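## Task

Lay the thin slip sheet flat on the floor of the green crate and stand the finned metal heat sink on top of it with its fins pointing up. Afterwards return every tool to the stand slot it came from, release everything and back the arm well away from the tools. The heat sink will not fit in grip50, and any tool locked to the arm is treated as part of the arm.

## Robot and tools

Robot: one six-joint arm (uf850) ending in a tool changer. Tools hang in a stand with slots 180 mm apart: grip50 (small two-finger gripper, 50 mm opening), grip85 (85 mm two-finger gripper) and cup (suction). The heat sink is too wide for grip50, so use grip85 or the cup for it. Loose objects may occasionally get nudged by outside pushes. Nothing may leave the table.

Frames: the scene frame has its origin on the table top beneath the arm base, +z up, +y to the left when facing +x. Results report end_effector_position (metres) and end_effector_quat_wxyz for the center of the changer's flat face, plus velocities in m/s and rad/s. The face's own z axis points out of the arm. Tool points, in mm along face x, y, z: grip50 grip point (0, -25, 180); grip85 grip point (0, 0, 173) closed, 13 mm closer to the face when fully open; cup rim center (0, 0, 175). Both grippers close along face x.

execute_actions(actions): a list of actions run in order. Each action is a table of 1 to 15 rows; each row lasts 1/30 s and a short table repeats its final row until 15 steps (0.5 s) pass. A row is 14 numbers, each in [-1, 1]: dx, dy, dz, rx, ry, rz, tool/lock, grip50_position, grip50_force_limit, grip50_speed, grip85_position, grip85_force_limit, grip85_speed, cup_suction. The first six are an offset, not a pose: a target for the changer face relative to where it was measured when the action began, expressed in the face's own axes. Every row in the table uses that same starting point (rows do not add up). Scale: 1.0 equals 0.6 m for dx, dy, dz and 180 degrees for the rotation vector rx, ry, rz. Each control step the command is clipped to 70 mm and 16 degrees from the measured pose, so big offsets need several actions. An empty list just returns state and images.

Tool numbers: lock above 0 locks, below 0 unlocks (about 1 s), 0 keeps the last command. grip50_position: +1 fully open (50 mm), pads touch near -0.65, -1 closes until blocked. grip85_position: +1 fully open (85 mm), pads meet near -0.8, -1 closes until blocked. force_limit: -1 is about 20 N up to +1 at 185 N (grip50) or 235 N (grip85). speed: -1 about 20 mm/s to +1 about 150 mm/s. cup_suction above 0.01 is on, at or below 0.01 off and vents; it persists between actions. Gripper numbers only act once tool_id names that tool and its readings are numbers.

move(target, speed, blocking): target is one 14-number row as above; its first six are an offset from the pose in the latest result, in face axes, same scaling. Travels in a straight line, 0.5 to 10 s; speed in m/s from 0.002 to 0.5 (default 0.25), turning up to twice that in rad/s. It does not avoid obstacles and can overshoot speed near full reach; faster motion and deeper targets past contact press harder. The result adds a move: line (done, off_target, moving, held, fault) with limits (paced = clipped, held = some steps blocked) and distance to target. blocking=false returns after 0.5 s; then use wait or stop before new commands. wait(seconds 0 to 10) lets time pass. stop brakes a running move. zoom_image(camera, region [x0, y0, x1, y1] in pixels, at most 504 by 504). read_manual(section "licences") shows licence text only. finished_scene(scene) ends the scene for good.

Picking a tool: align the face within about 1 mm and 1 degree of the plate center, face -y toward the fork's open side. When plate_near is 1, send lock +1 and wait for locked = 1. The tool then initializes (readings n/a); grippers cycle closed then open. Withdraw by lifting 10 to 30 mm (about 20), sliding at least 110 mm in face -y, then rising. Returning: reverse that path; with in_stand = 1, stay still, send lock -1, wait for unlocked = 1. Away from the stand the lock cannot open (unlock_refused = 1). Fork arms sit 40 to 70 mm either side along face x, front ends 45 mm toward the open side, tops 18 mm under a hung plate face; stops are 10 mm tall.

Gripping: send position -1 and keep it; object_status 2 means held (0 moving, 1 stopped opening, 3 at target or pads met, possible with thin items). grip50 opening is about (250 - grip50_position_measured) x 0.202 mm; grip85 counts: 78 is 60 mm, 130 is 40 mm, 180 is 20 mm, 230 closed. Cup: switch suction on, seat the full rim on a smooth flat area away from edges; cup_part_present turns 1 at cup_suction_measured 0.50. The cup pulls the part up to 12 mm closer. To release, set down, suction off, rise 15 mm. Fast or off-center loads can tear free.

Avoid faults: load limits (N m) waist 54.6, shoulder 54.6, elbow 45.5, forearm roll 24.5, wrist pitch 17.2, wrist roll 17.2; reaching one stops the arm for 10 s. Motors heat while holding loads (warning at 65 °C, brakes at 80 °C). Avoid drops, slams and hard pushes; end with tools hung and the arm clear.

Cameras: cam_head_left, cam_head_right, cam_high, cam_low (504x504) and cam_wrist (616x616 fisheye).

Each tool is called after "Request:" by a JSON object that holds its "api" and its "payload".

## Session

Request:
{"api": "execute_actions", "payload": {"actions": []}}

Scene clock: 0.00 s.
end_effector_position=(+0.4596, +0.0200, +0.3403) locked=0 unlocked=1 plate_near=0 in_stand=0 unlock_refused=0 tool_id=none grip50_position_measured=n/a grip50_object_status=n/a grip85_position_measured=n/a grip85_object_status=n/a cup_suction_measured=n/a cup_part_present=n/a end_effector_quat_wxyz=(+0.001, +0.691, +0.722, +0.000) end_effector_velocity=(-0.000, -0.000, +0.000) end_effector_angular_velocity=(+0.000, +0.000, -0.001)
Joint positions: [-0.003 -0.271 -0.837 -0.    -0.564 -0.001]
Joint velocities: [-0.001  0.001  0.001  0.    -0.     0.   ]
Joint torques (N m, as the arm reports them, + toward a larger angle): no reading
Hand target: +0.460, +0.020, +0.340; +0.001, +0.691, +0.722, +0.000
camera_calibration (this result's frames):
cam_wrist: T_world_to_cam=[[-0.0288345, 0.999534, -0.0100221, -0.00352018], [0.946378, 0.0305259, 0.321617, -0.486881], [0.321773, -0.000211039, -0.946817, 0.223615], [0, 0, 0, 1]] pos_world=[0.388719, 0.0184282, 0.368276]

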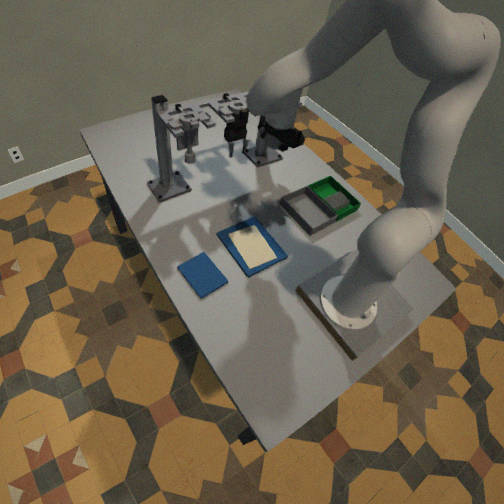

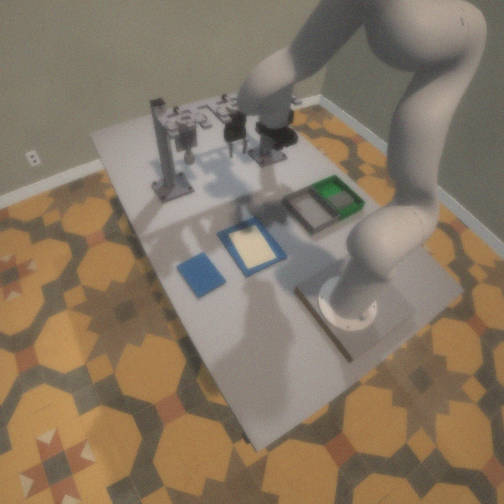

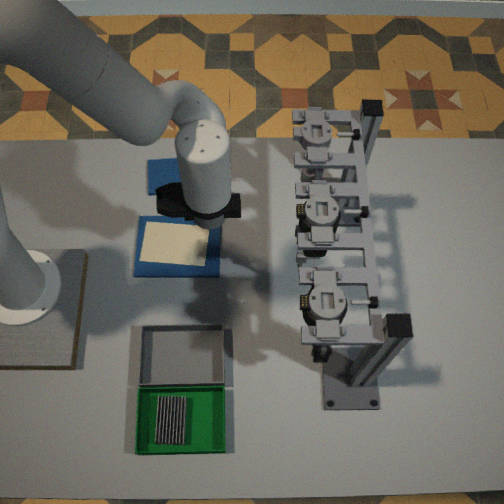

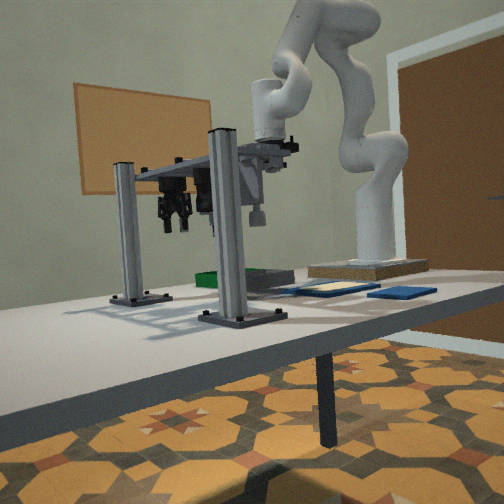

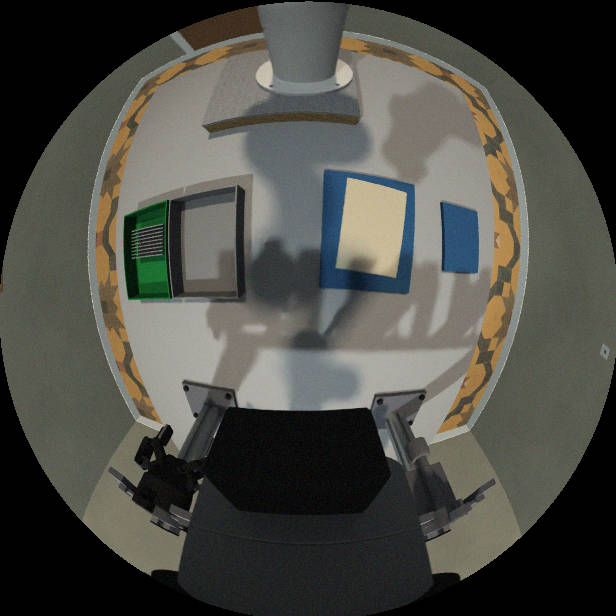

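Request:
{"api": "zoom_image", "payload": {"camera": "cam_high", "region": [260,90,420,350]}}

Request:
{"api": "zoom_image", "payload": {"camera": "cam_high", "region": [110,310,270,470]}}

Region (260, 90, 420, 350) of cam_high's 504x504 image, scaled by 1.938, with more detail than that image has; it fills the left 310 columns of this view, and the rest is white.

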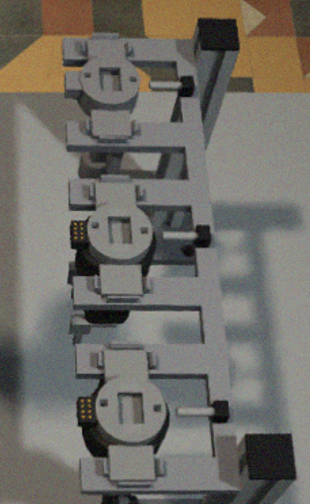

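Region (110, 310, 270, 470) of cam_high's 504x504 image, scaled by 3.150, with more detail than that image has.

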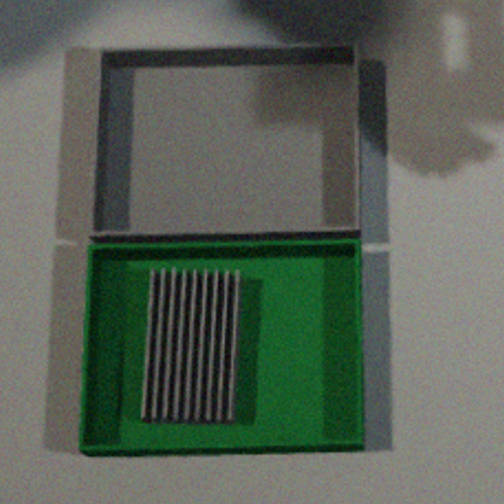

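Request:
{"api": "move", "payload": {"target": [-0.2,0.12,-0.0815,0,0,0,0,0,0,0,1,0,0,0]}}

Request:
{"api": "move", "payload": {"target": [-0.1163,0.2087,0,0,0,0.0194,0,0,0,0,1,0,0,0]}}

Request:
{"api": "zoom_image", "payload": {"camera": "cam_wrist", "region": [140,280,476,450]}}

Scene clock: 3.50 s.
end_effector_position=(+0.5363, -0.0967, +0.3893) locked=0 unlocked=1 plate_near=0 in_stand=0 unlock_refused=0 tool_id=none grip50_position_measured=n/a grip50_object_status=n/a grip85_position_measured=n/a grip85_object_status=n/a cup_suction_measured=n/a cup_part_present=n/a end_effector_quat_wxyz=(+0.001, +0.691, +0.723, -0.000) end_effector_velocity=(+0.001, -0.002, +0.000) end_effector_angular_velocity=(+0.001, +0.000, -0.001)
Joint positions: [-0.225 -0.388 -1.123 -0.    -0.733 -0.223]
Joint velocities: [-0.003 -0.002 -0.004  0.001 -0.002 -0.003]
Joint torques (N m, as the arm reports them, + toward a larger angle): [  1.83  52.39 -28.59   0.46  -0.09   0.27]
Hand target: +0.537, -0.097, +0.389; +0.001, +0.691, +0.722, -0.000
Off the commanded pose: 0.000 m, 0 deg.
move: done
camera_calibration (this result's frames):
cam_wrist: T_world_to_cam=[[-0.0290596, 0.999522, -0.0105483, 0.116086], [0.946486, 0.030908, 0.321263, -0.571573], [0.321435, -0.00064801, -0.946931, 0.245482], [0, 0, 0, 1]] pos_world=[0.465452, -0.0982056, 0.417304]

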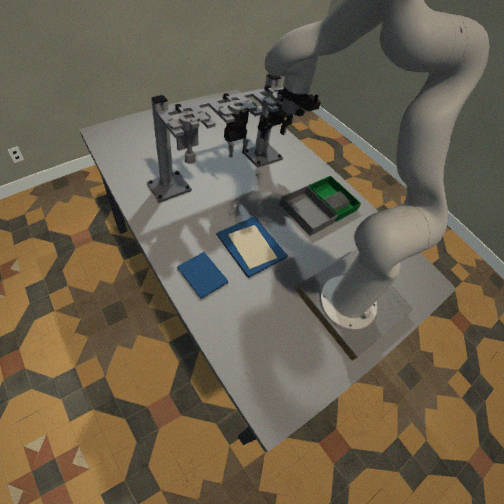

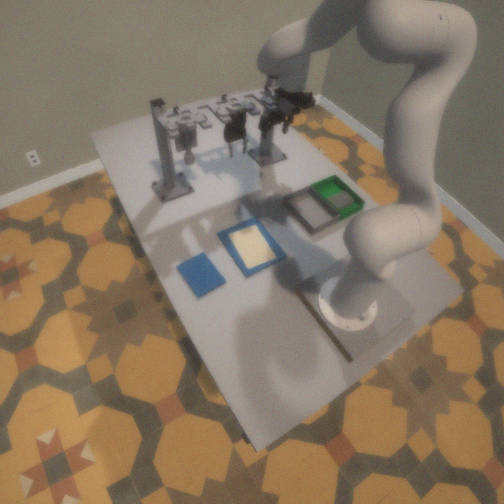

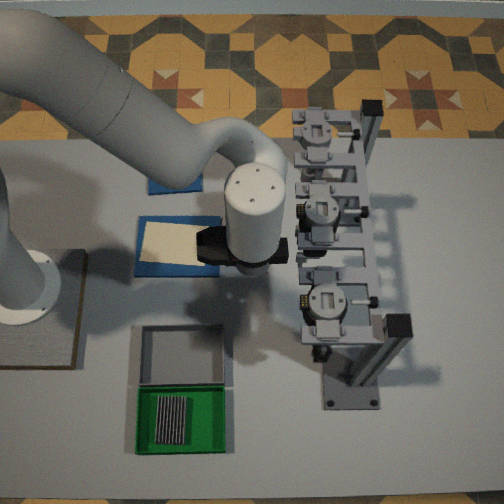

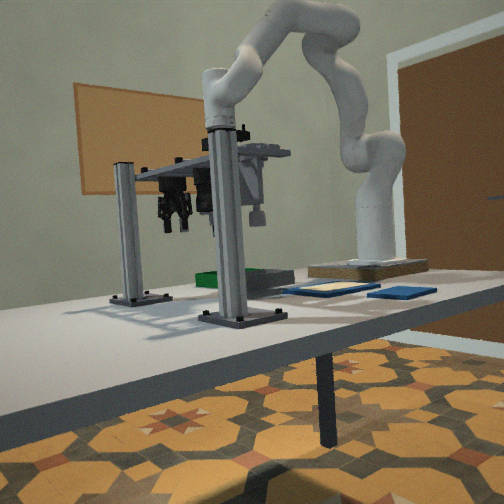

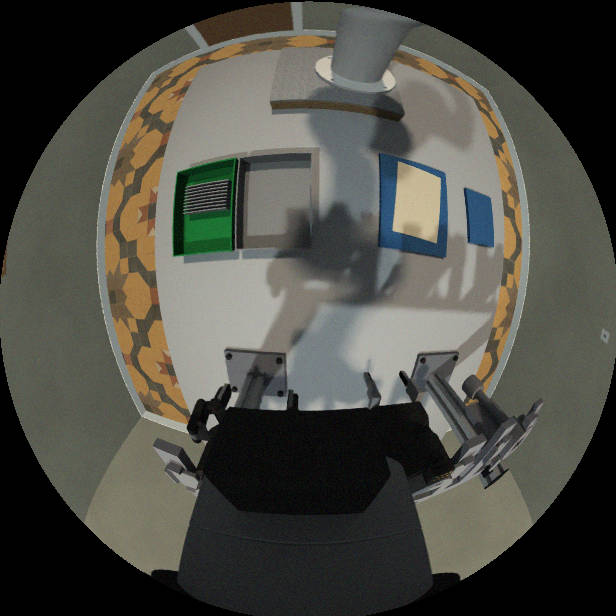

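Scene clock: 4.60 s.
end_effector_position=(+0.6641, -0.1609, +0.3895) locked=0 unlocked=1 plate_near=0 in_stand=0 unlock_refused=0 tool_id=none grip50_position_measured=n/a grip50_object_status=n/a grip85_position_measured=n/a grip85_object_status=n/a cup_suction_measured=n/a cup_part_present=n/a end_effector_quat_wxyz=(+0.001, +0.713, +0.701, -0.000) end_effector_velocity=(+0.002, -0.001, -0.000) end_effector_angular_velocity=(-0.000, +0.000, -0.000)
Joint positions: [-0.284 -0.717 -1.615 -0.    -0.896 -0.222]
Joint velocities: [-0.    -0.006 -0.009 -0.    -0.003  0.   ]
Joint torques (N m, as the arm reports them, + toward a larger angle): [  1.34  68.78 -29.92   0.53  -0.15   0.26]
Hand target: +0.664, -0.161, +0.389; +0.001, +0.713, +0.701, -0.000
Off the commanded pose: 0.000 m, 0 deg.
move: done
camera_calibration (this result's frames):
cam_wrist: T_world_to_cam=[[0.0317637, 0.999439, -0.0106342, 0.143643], [0.946565, -0.0266635, 0.321408, -0.69994], [0.320944, -0.020275, -0.946881, 0.201724], [0, 0, 0, 1]] pos_world=[0.593235, -0.158135, 0.417502]

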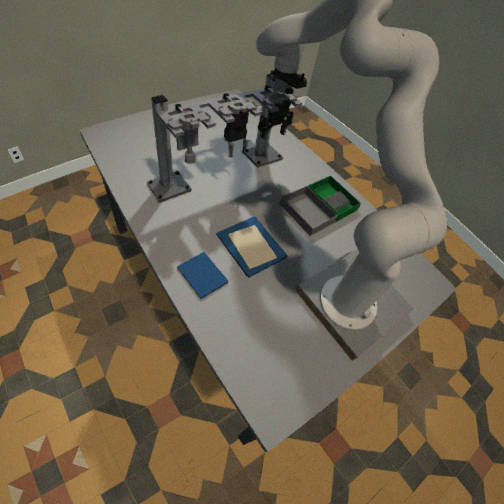

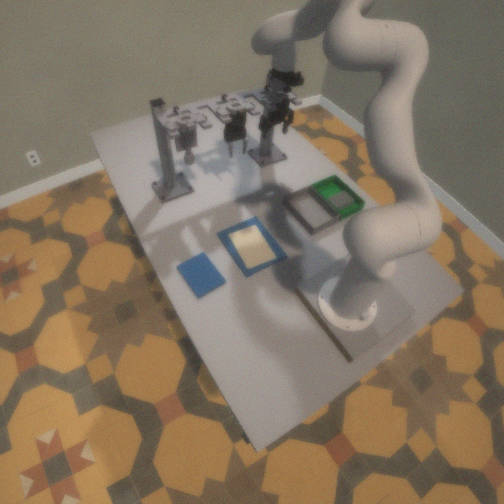

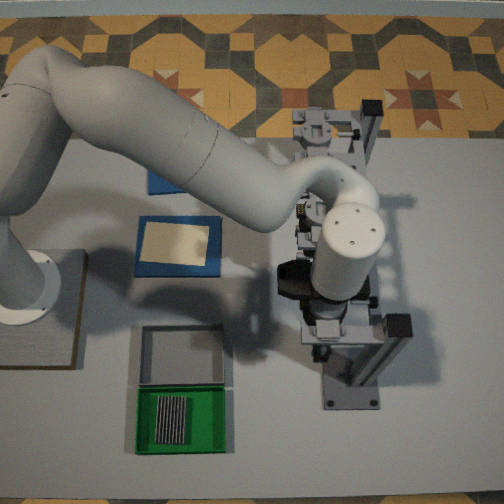

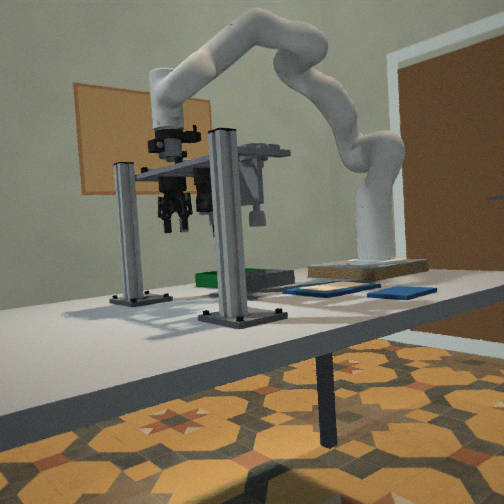

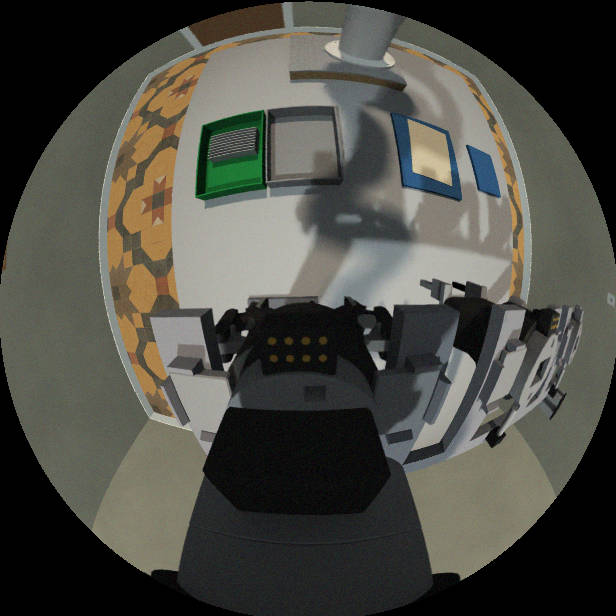

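Region (140, 280, 476, 450) of cam_wrist's 616x616 image, scaled by 1.500, with more detail than that image has; it fills the top 255 rows of this view, and the rest is white.

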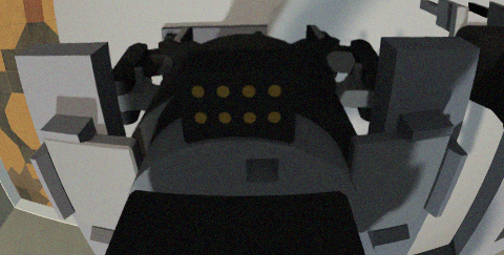

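Request:
{"api": "move", "payload": {"target": [-0.0015,0.0003,0.022,0,0,0,0,0,0,0,1,0,0,0], "speed": 0.03}}

Request:
{"api": "zoom_image", "payload": {"camera": "cam_wrist", "region": [200,300,410,450]}}

Scene clock: 5.67 s.
end_effector_position=(+0.6643, -0.1618, +0.3764) locked=0 unlocked=1 plate_near=0 in_stand=0 unlock_refused=0 tool_id=none grip50_position_measured=n/a grip50_object_status=n/a grip85_position_measured=n/a grip85_object_status=n/a cup_suction_measured=n/a cup_part_present=n/a end_effector_quat_wxyz=(+0.001, +0.713, +0.701, -0.000) end_effector_velocity=(+0.000, +0.001, -0.000) end_effector_angular_velocity=(-0.000, -0.001, +0.002)
Joint positions: [-0.285 -0.73  -1.605 -0.    -0.873 -0.223]
Joint velocities: [ 0.001  0.     0.001 -0.     0.002 -0.001]
Joint torques (N m, as the arm reports them, + toward a larger angle): [  2.06  69.12 -30.11   0.53  -0.12   0.28]
Hand target: +0.664, -0.162, +0.376; +0.001, +0.713, +0.701, -0.000
Off the commanded pose: 0.000 m, 0 deg.
move: done
camera_calibration (this result's frames):
cam_wrist: T_world_to_cam=[[0.0317615, 0.999439, -0.0106464, 0.144427], [0.946545, -0.0266562, 0.32147, -0.69595], [0.321006, -0.0202876, -0.94686, 0.189224], [0, 0, 0, 1]] pos_world=[0.593418, -0.159059, 0.404433]

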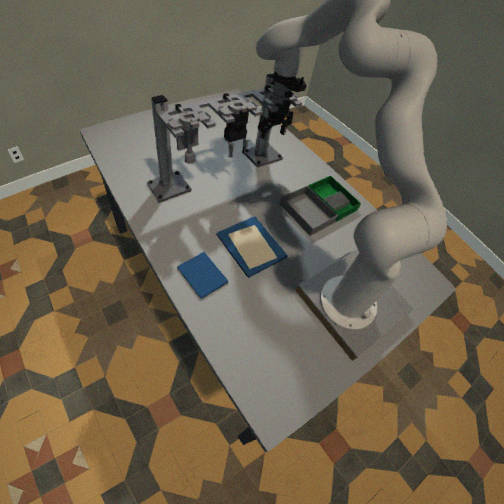

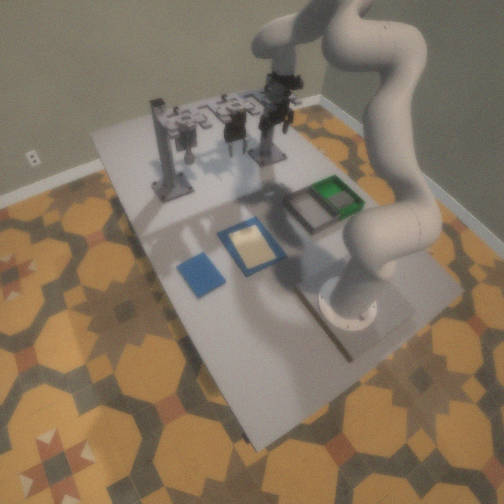

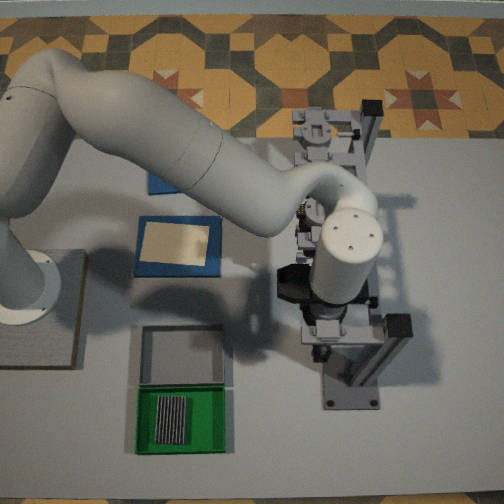

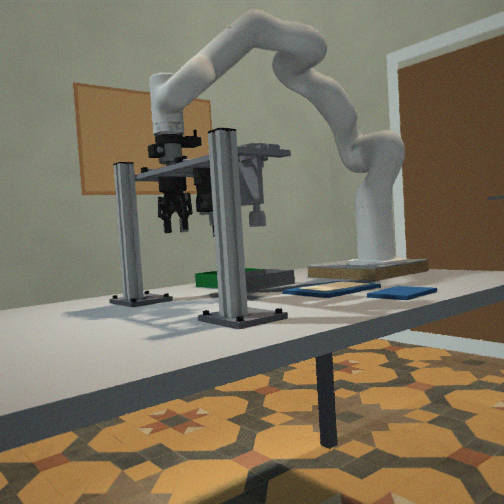

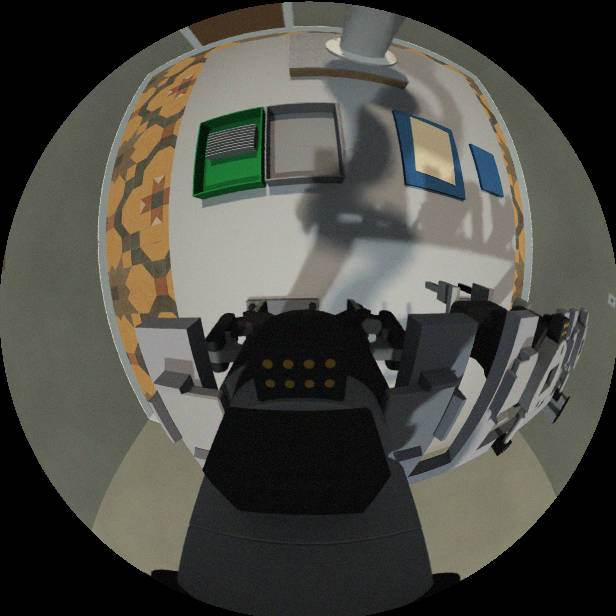

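Region (200, 300, 410, 450) of cam_wrist's 616x616 image, scaled by 2.400, with more detail than that image has; it fills the top 360 rows of this view, and the rest is white.

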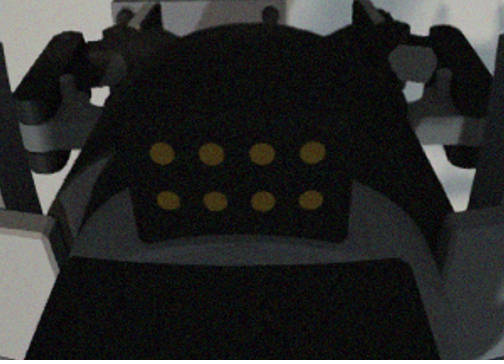

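Looks plausible.

Request:
{"api": "move", "payload": {"target": [0,0,0.025,0,0,0,0,0,0,0,1,0,0,0], "speed": 0.012}}

Scene clock: 7.23 s.
end_effector_position=(+0.6645, -0.1619, +0.3622) locked=0 unlocked=1 plate_near=1 in_stand=1 unlock_refused=0 tool_id=none grip50_position_measured=n/a grip50_object_status=n/a grip85_position_measured=n/a grip85_object_status=n/a cup_suction_measured=n/a cup_part_present=n/a end_effector_quat_wxyz=(+0.002, +0.713, +0.701, +0.000) end_effector_velocity=(+0.000, +0.000, -0.001) end_effector_angular_velocity=(-0.000, -0.001, +0.001)
Joint positions: [-0.285 -0.744 -1.595 -0.    -0.847 -0.223]
Joint velocities: [ 0.001 -0.001  0.     0.     0.002 -0.   ]
Joint torques (N m, as the arm reports them, + toward a larger angle): [  2.68  60.69 -25.86   0.39   0.1    0.23]
Hand target: +0.664, -0.162, +0.361; +0.001, +0.713, +0.701, -0.000
Off the commanded pose: 0.001 m, 0 deg.
move: done
camera_calibration (this result's frames):
cam_wrist: T_world_to_cam=[[0.0318017, 0.999435, -0.0108355, 0.14439], [0.946205, -0.0266118, 0.32247, -0.691705], [0.322, -0.0205077, -0.946518, 0.174853], [0, 0, 0, 1]] pos_world=[0.593601, -0.15913, 0.39012]

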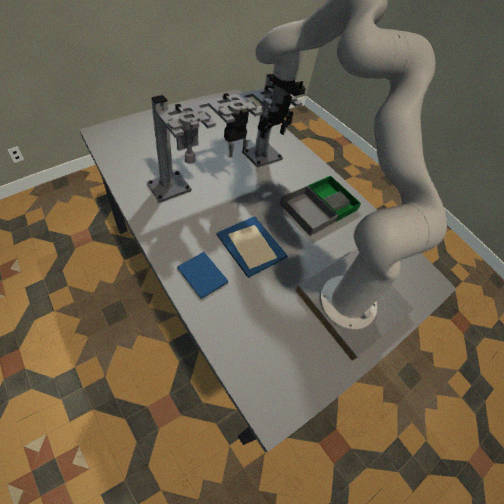

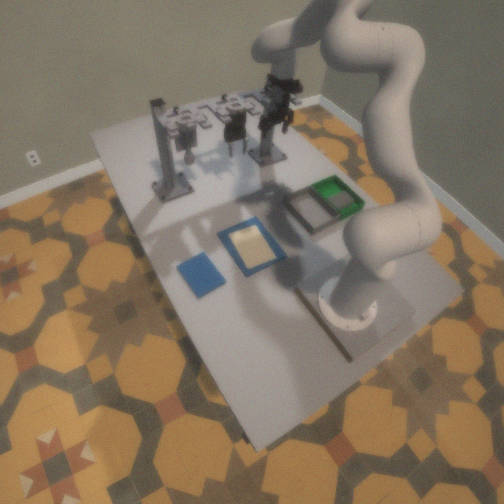

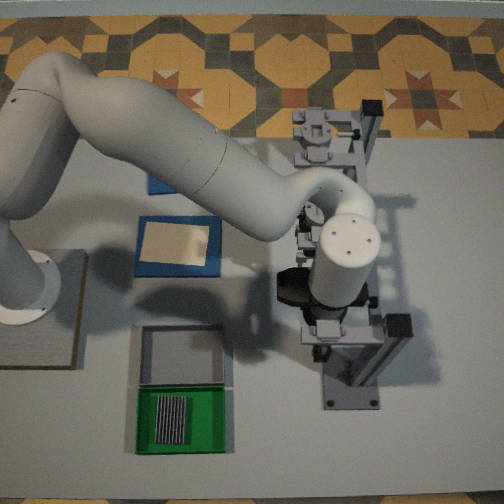

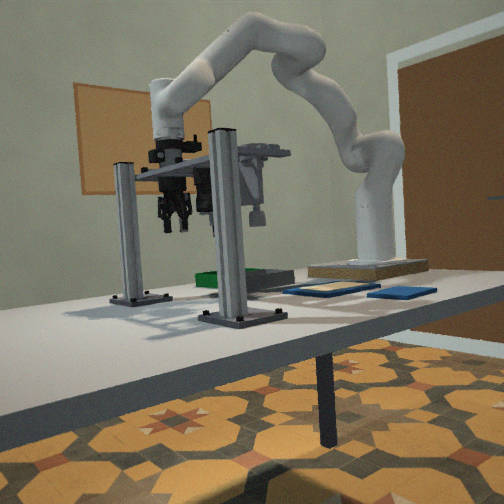

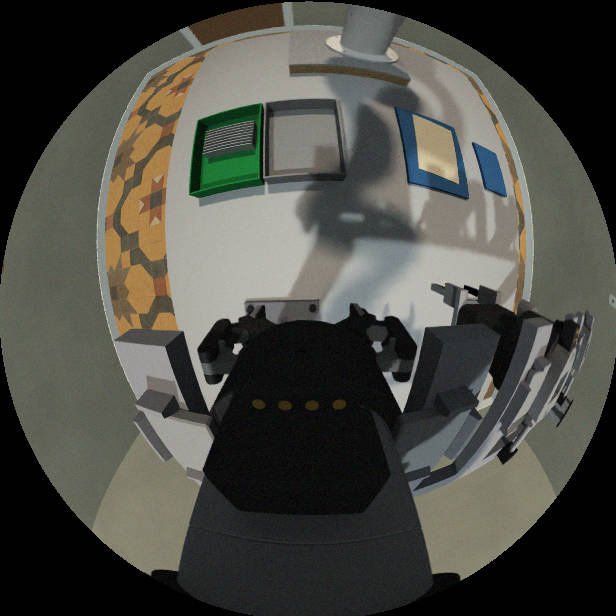

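Request:
{"api": "execute_actions", "payload": {"actions": [[[0,0,0,0,0,0,1,0,0,0,1,0,0,0]],[[0,0,0,0,0,0,1,0,0,0,1,0,0,0]],[[0,0,0,0,0,0,1,0,0,0,1,0,0,0]]]}}

Request:
{"api": "move", "payload": {"target": [0,0,-0.033,0,0,0,0,0,0,0,1,0,0,0], "speed": 0.05}}

Request:
{"api": "move", "payload": {"target": [0,-0.25,0,0,0,0,0,0,0,0,1,0,0,0], "speed": 0.18}}

Request:
{"api": "move", "payload": {"target": [-0.2477,-0.2483,0.187,0,0,-0.4944,0,0,0,0,1,0,0,0], "speed": 0.45}}

Scene clock: 9.20 s.
end_effector_position=(+0.6646, -0.1619, +0.3623) locked=1 unlocked=0 plate_near=1 in_stand=1 unlock_refused=0 tool_id=grip85 grip50_position_measured=n/a grip50_object_status=n/a grip85_position_measured=n/a grip85_object_status=n/a cup_suction_measured=n/a cup_part_present=n/a end_effector_quat_wxyz=(+0.002, +0.713, +0.701, +0.000) end_effector_velocity=(-0.000, -0.000, -0.000) end_effector_angular_velocity=(+0.000, +0.000, -0.001)
Joint positions: [-0.285 -0.744 -1.595 -0.    -0.847 -0.223]
Joint velocities: [-0.     0.     0.001  0.     0.001  0.001]
Joint torques (N m, as the arm reports them, + toward a larger angle): [  2.84  66.15 -28.12  -0.11  -0.13   0.28]
Hand target: +0.665, -0.162, +0.362; +0.002, +0.713, +0.701, +0.000
Off the commanded pose: 0.000 m, 0 deg.
camera_calibration (this result's frames):
cam_wrist: T_world_to_cam=[[0.0318088, 0.999434, -0.0109314, 0.14443], [0.946048, -0.0265776, 0.322933, -0.691911], [0.32246, -0.0206138, -0.946359, 0.174573], [0, 0, 0, 1]] pos_world=[0.593694, -0.159139, 0.390229]

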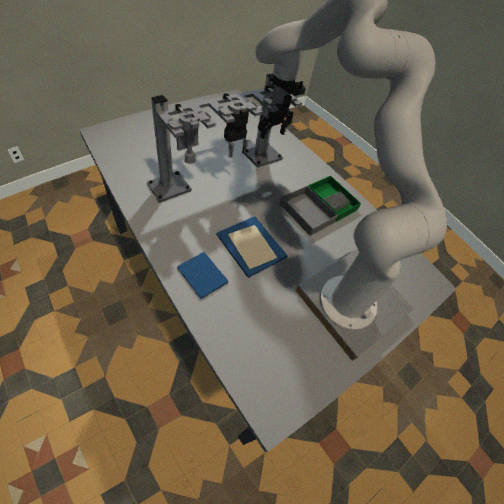

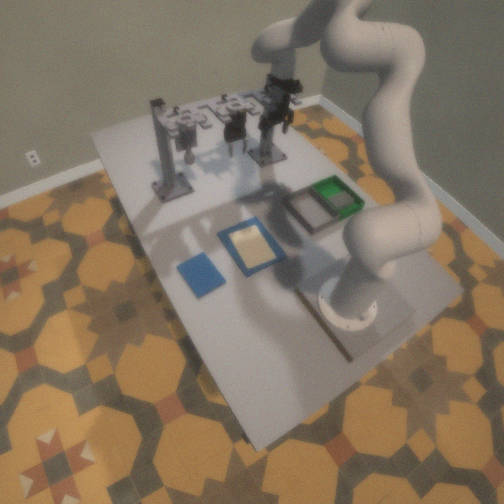

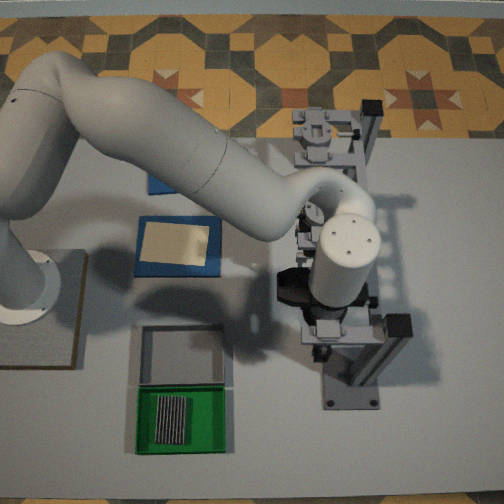

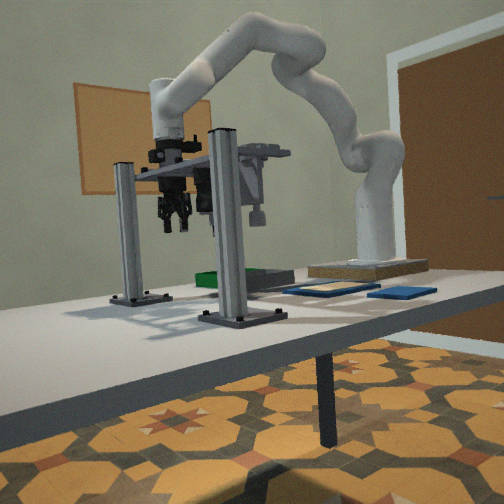

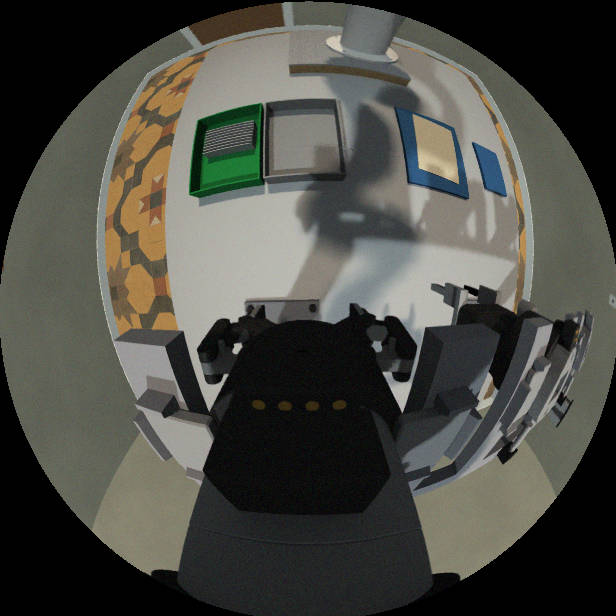

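Scene clock: 9.97 s.
end_effector_position=(+0.6645, -0.1619, +0.3819) locked=1 unlocked=0 plate_near=1 in_stand=0 unlock_refused=0 tool_id=grip85 grip50_position_measured=n/a grip50_object_status=n/a grip85_position_measured=n/a grip85_object_status=n/a cup_suction_measured=n/a cup_part_present=n/a end_effector_quat_wxyz=(+0.002, +0.713, +0.701, +0.000) end_effector_velocity=(+0.000, +0.000, +0.001) end_effector_angular_velocity=(+0.000, +0.000, +0.001)
Joint positions: [-0.285 -0.725 -1.61  -0.    -0.881 -0.223]
Joint velocities: [ 0.     0.    -0.001  0.    -0.002 -0.   ]
Joint torques (N m, as the arm reports them, + toward a larger angle): [  1.99  82.71 -37.48   0.69  -0.09   0.21]
Hand target: +0.665, -0.162, +0.382; +0.002, +0.713, +0.701, +0.000
Off the commanded pose: 0.000 m, 0 deg.
move: done
camera_calibration (this result's frames):
cam_wrist: T_world_to_cam=[[0.0318059, 0.999435, -0.0108717, 0.144569], [0.946158, -0.026601, 0.322611, -0.698071], [0.32214, -0.0205473, -0.946469, 0.193357], [0, 0, 0, 1]] pos_world=[0.593599, -0.159084, 0.409784]

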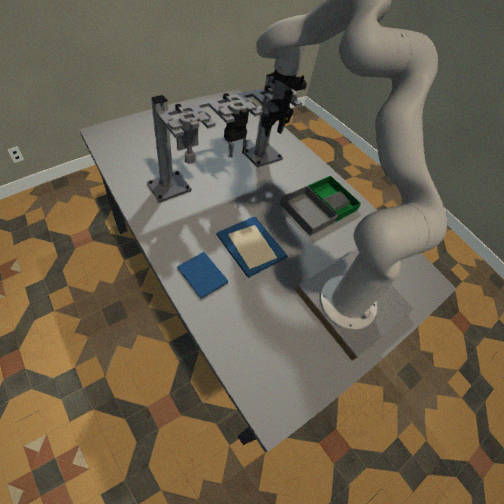

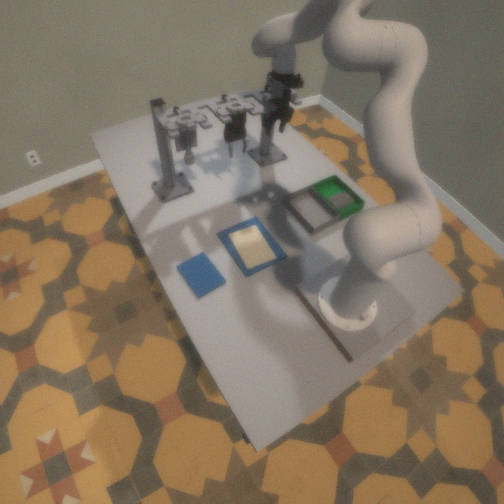

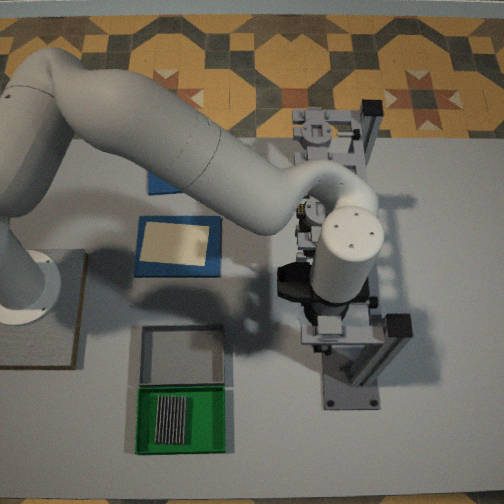

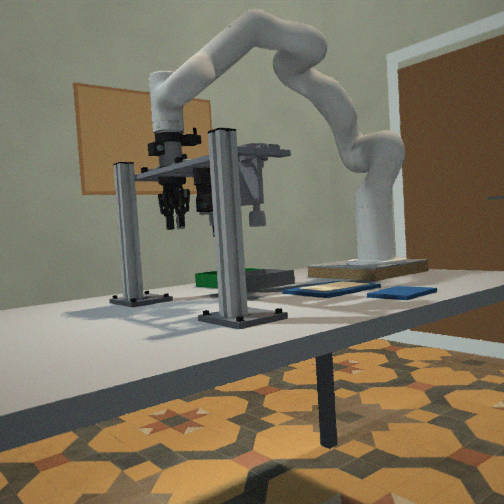

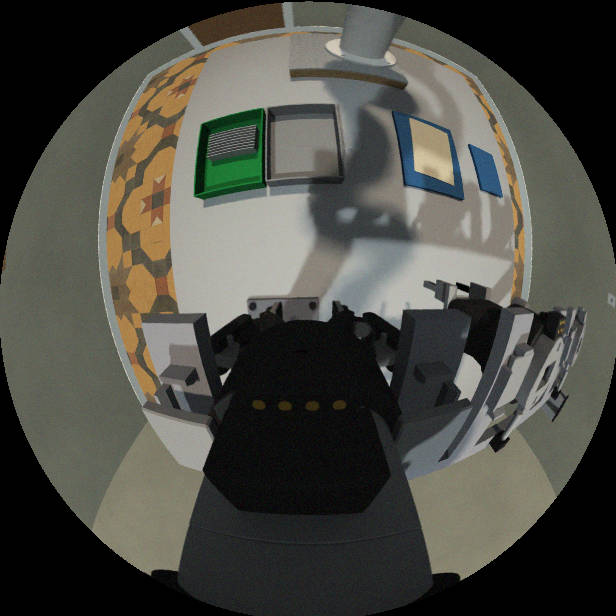

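Scene clock: 11.27 s.
end_effector_position=(+0.5149, -0.1592, +0.3817) locked=1 unlocked=0 plate_near=1 in_stand=0 unlock_refused=0 tool_id=grip85 grip50_position_measured=n/a grip50_object_status=n/a grip85_position_measured=n/a grip85_object_status=n/a cup_suction_measured=n/a cup_part_present=n/a end_effector_quat_wxyz=(+0.002, +0.713, +0.701, +0.000) end_effector_velocity=(-0.002, -0.000, -0.000) end_effector_angular_velocity=(+0.001, +0.001, -0.001)
Joint positions: [-0.346 -0.384 -1.098 -0.    -0.71  -0.284]
Joint velocities: [-0.001  0.004  0.005  0.     0.001 -0.   ]
Joint torques (N m, as the arm reports them, + toward a larger angle): [  1.91  60.58 -35.02   0.33  -0.15   0.25]
Hand target: +0.515, -0.159, +0.382; +0.002, +0.713, +0.701, +0.000
Off the commanded pose: 0.000 m, 0 deg.
move: done
camera_calibration (this result's frames):
cam_wrist: T_world_to_cam=[[0.031722, 0.999436, -0.0110537, 0.146797], [0.946085, -0.0264581, 0.322837, -0.556444], [0.322363, -0.0206988, -0.94639, 0.241241], [0, 0, 0, 1]] pos_world=[0.44402, -0.156443, 0.409571]

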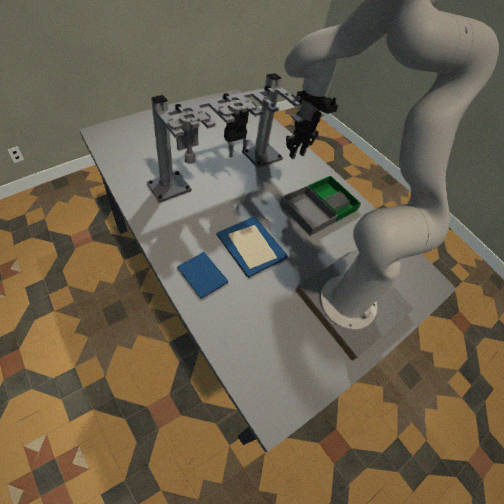

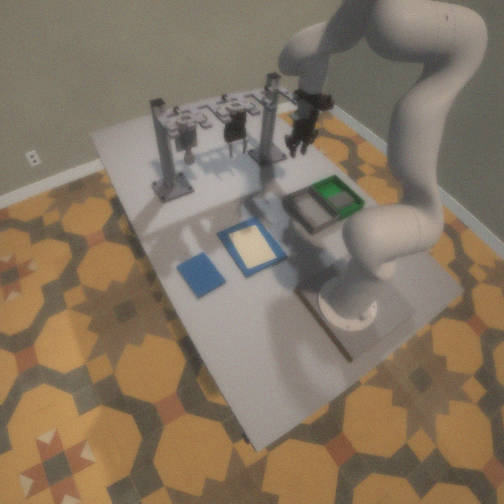

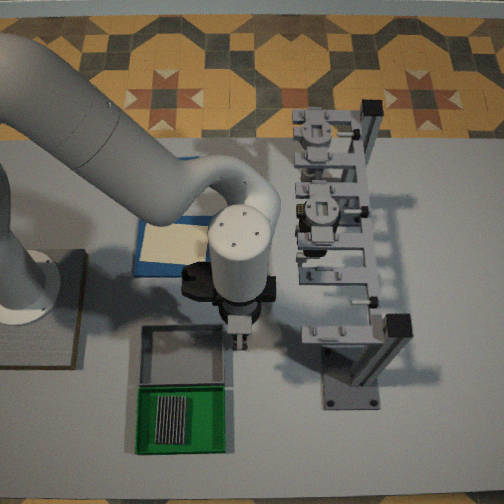

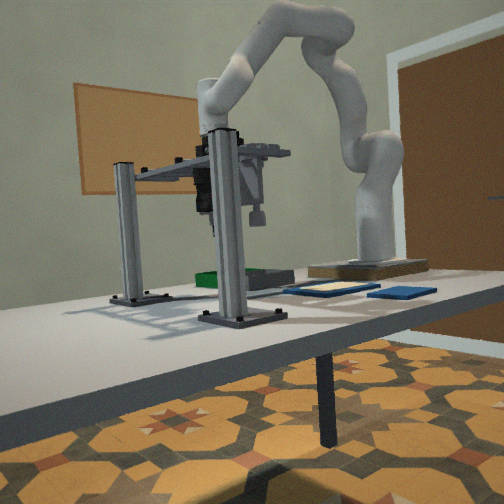

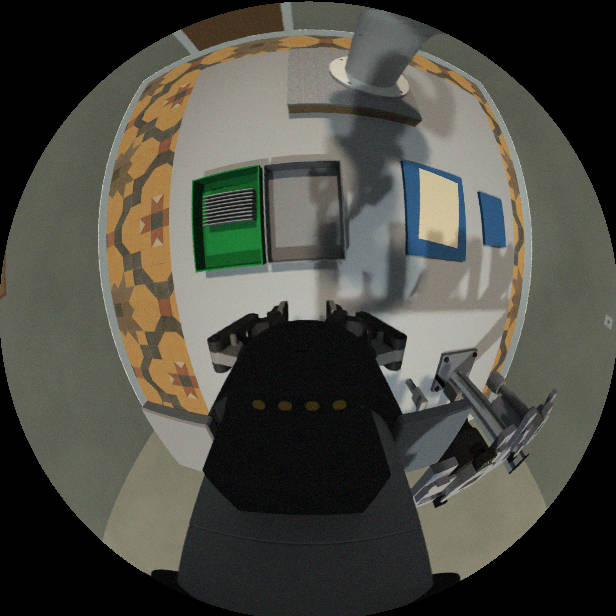

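Scene clock: 13.60 s.
end_effector_position=(+0.3635, -0.3057, +0.2696) locked=1 unlocked=0 plate_near=1 in_stand=0 unlock_refused=0 tool_id=grip85 grip50_position_measured=n/a grip50_object_status=n/a grip85_position_measured=3 grip85_object_status=3 cup_suction_measured=n/a cup_part_present=n/a end_effector_quat_wxyz=(+0.001, +0.017, +1.000, -0.002) end_effector_velocity=(-0.001, -0.000, -0.001) end_effector_angular_velocity=(+0.006, -0.000, +0.006)
Joint positions: [-0.745 -0.435 -0.853  0.    -0.415 -2.236]
Joint velocities: [-0.003 -0.001  0.001  0.011 -0.001 -0.02 ]
Joint torques (N m, as the arm reports them, + toward a larger angle): [  1.78  57.6  -28.24   0.18  -0.11   0.33]
Hand target: +0.363, -0.306, +0.269; +0.001, +0.017, +1.000, -0.002
Off the commanded pose: 0.000 m, 0 deg.
move: done
camera_calibration (this result's frames):
cam_wrist: T_world_to_cam=[[-0.998714, 0.0494896, -0.0110501, 0.380892], [0.0434619, 0.947684, 0.316238, 0.246735], [0.0261225, 0.315351, -0.948616, 0.39192], [0, 0, 0, 1]] pos_world=[0.35944, -0.376269, 0.297964]

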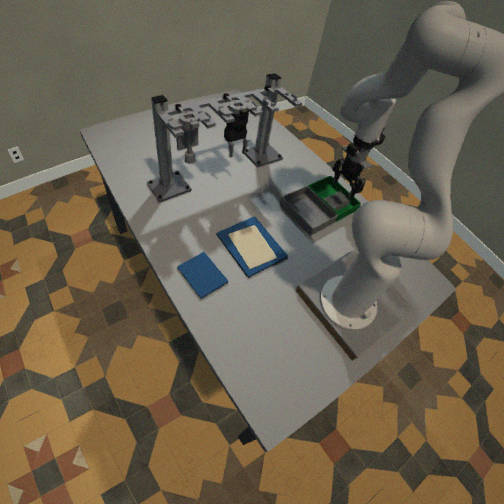

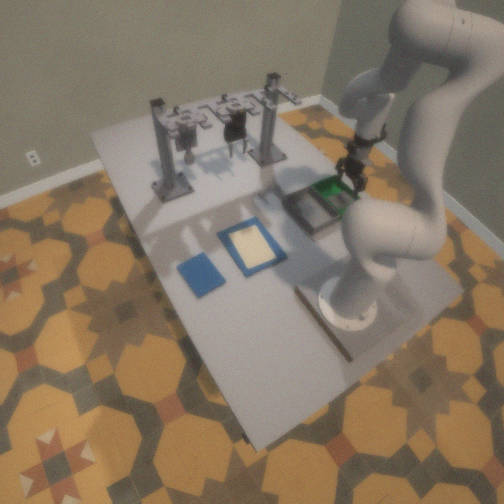

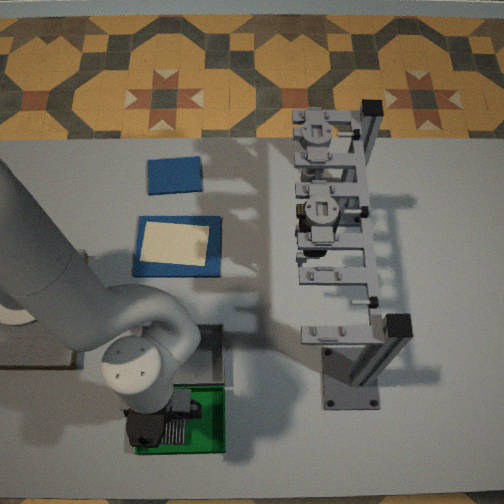

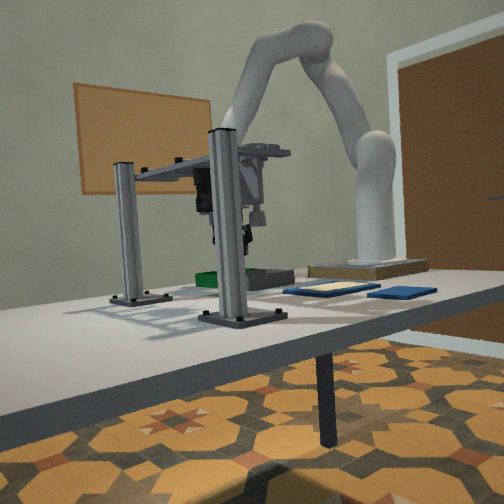

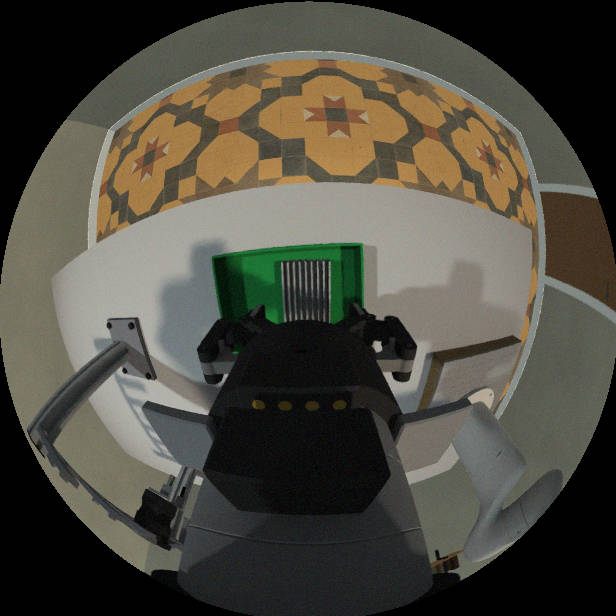

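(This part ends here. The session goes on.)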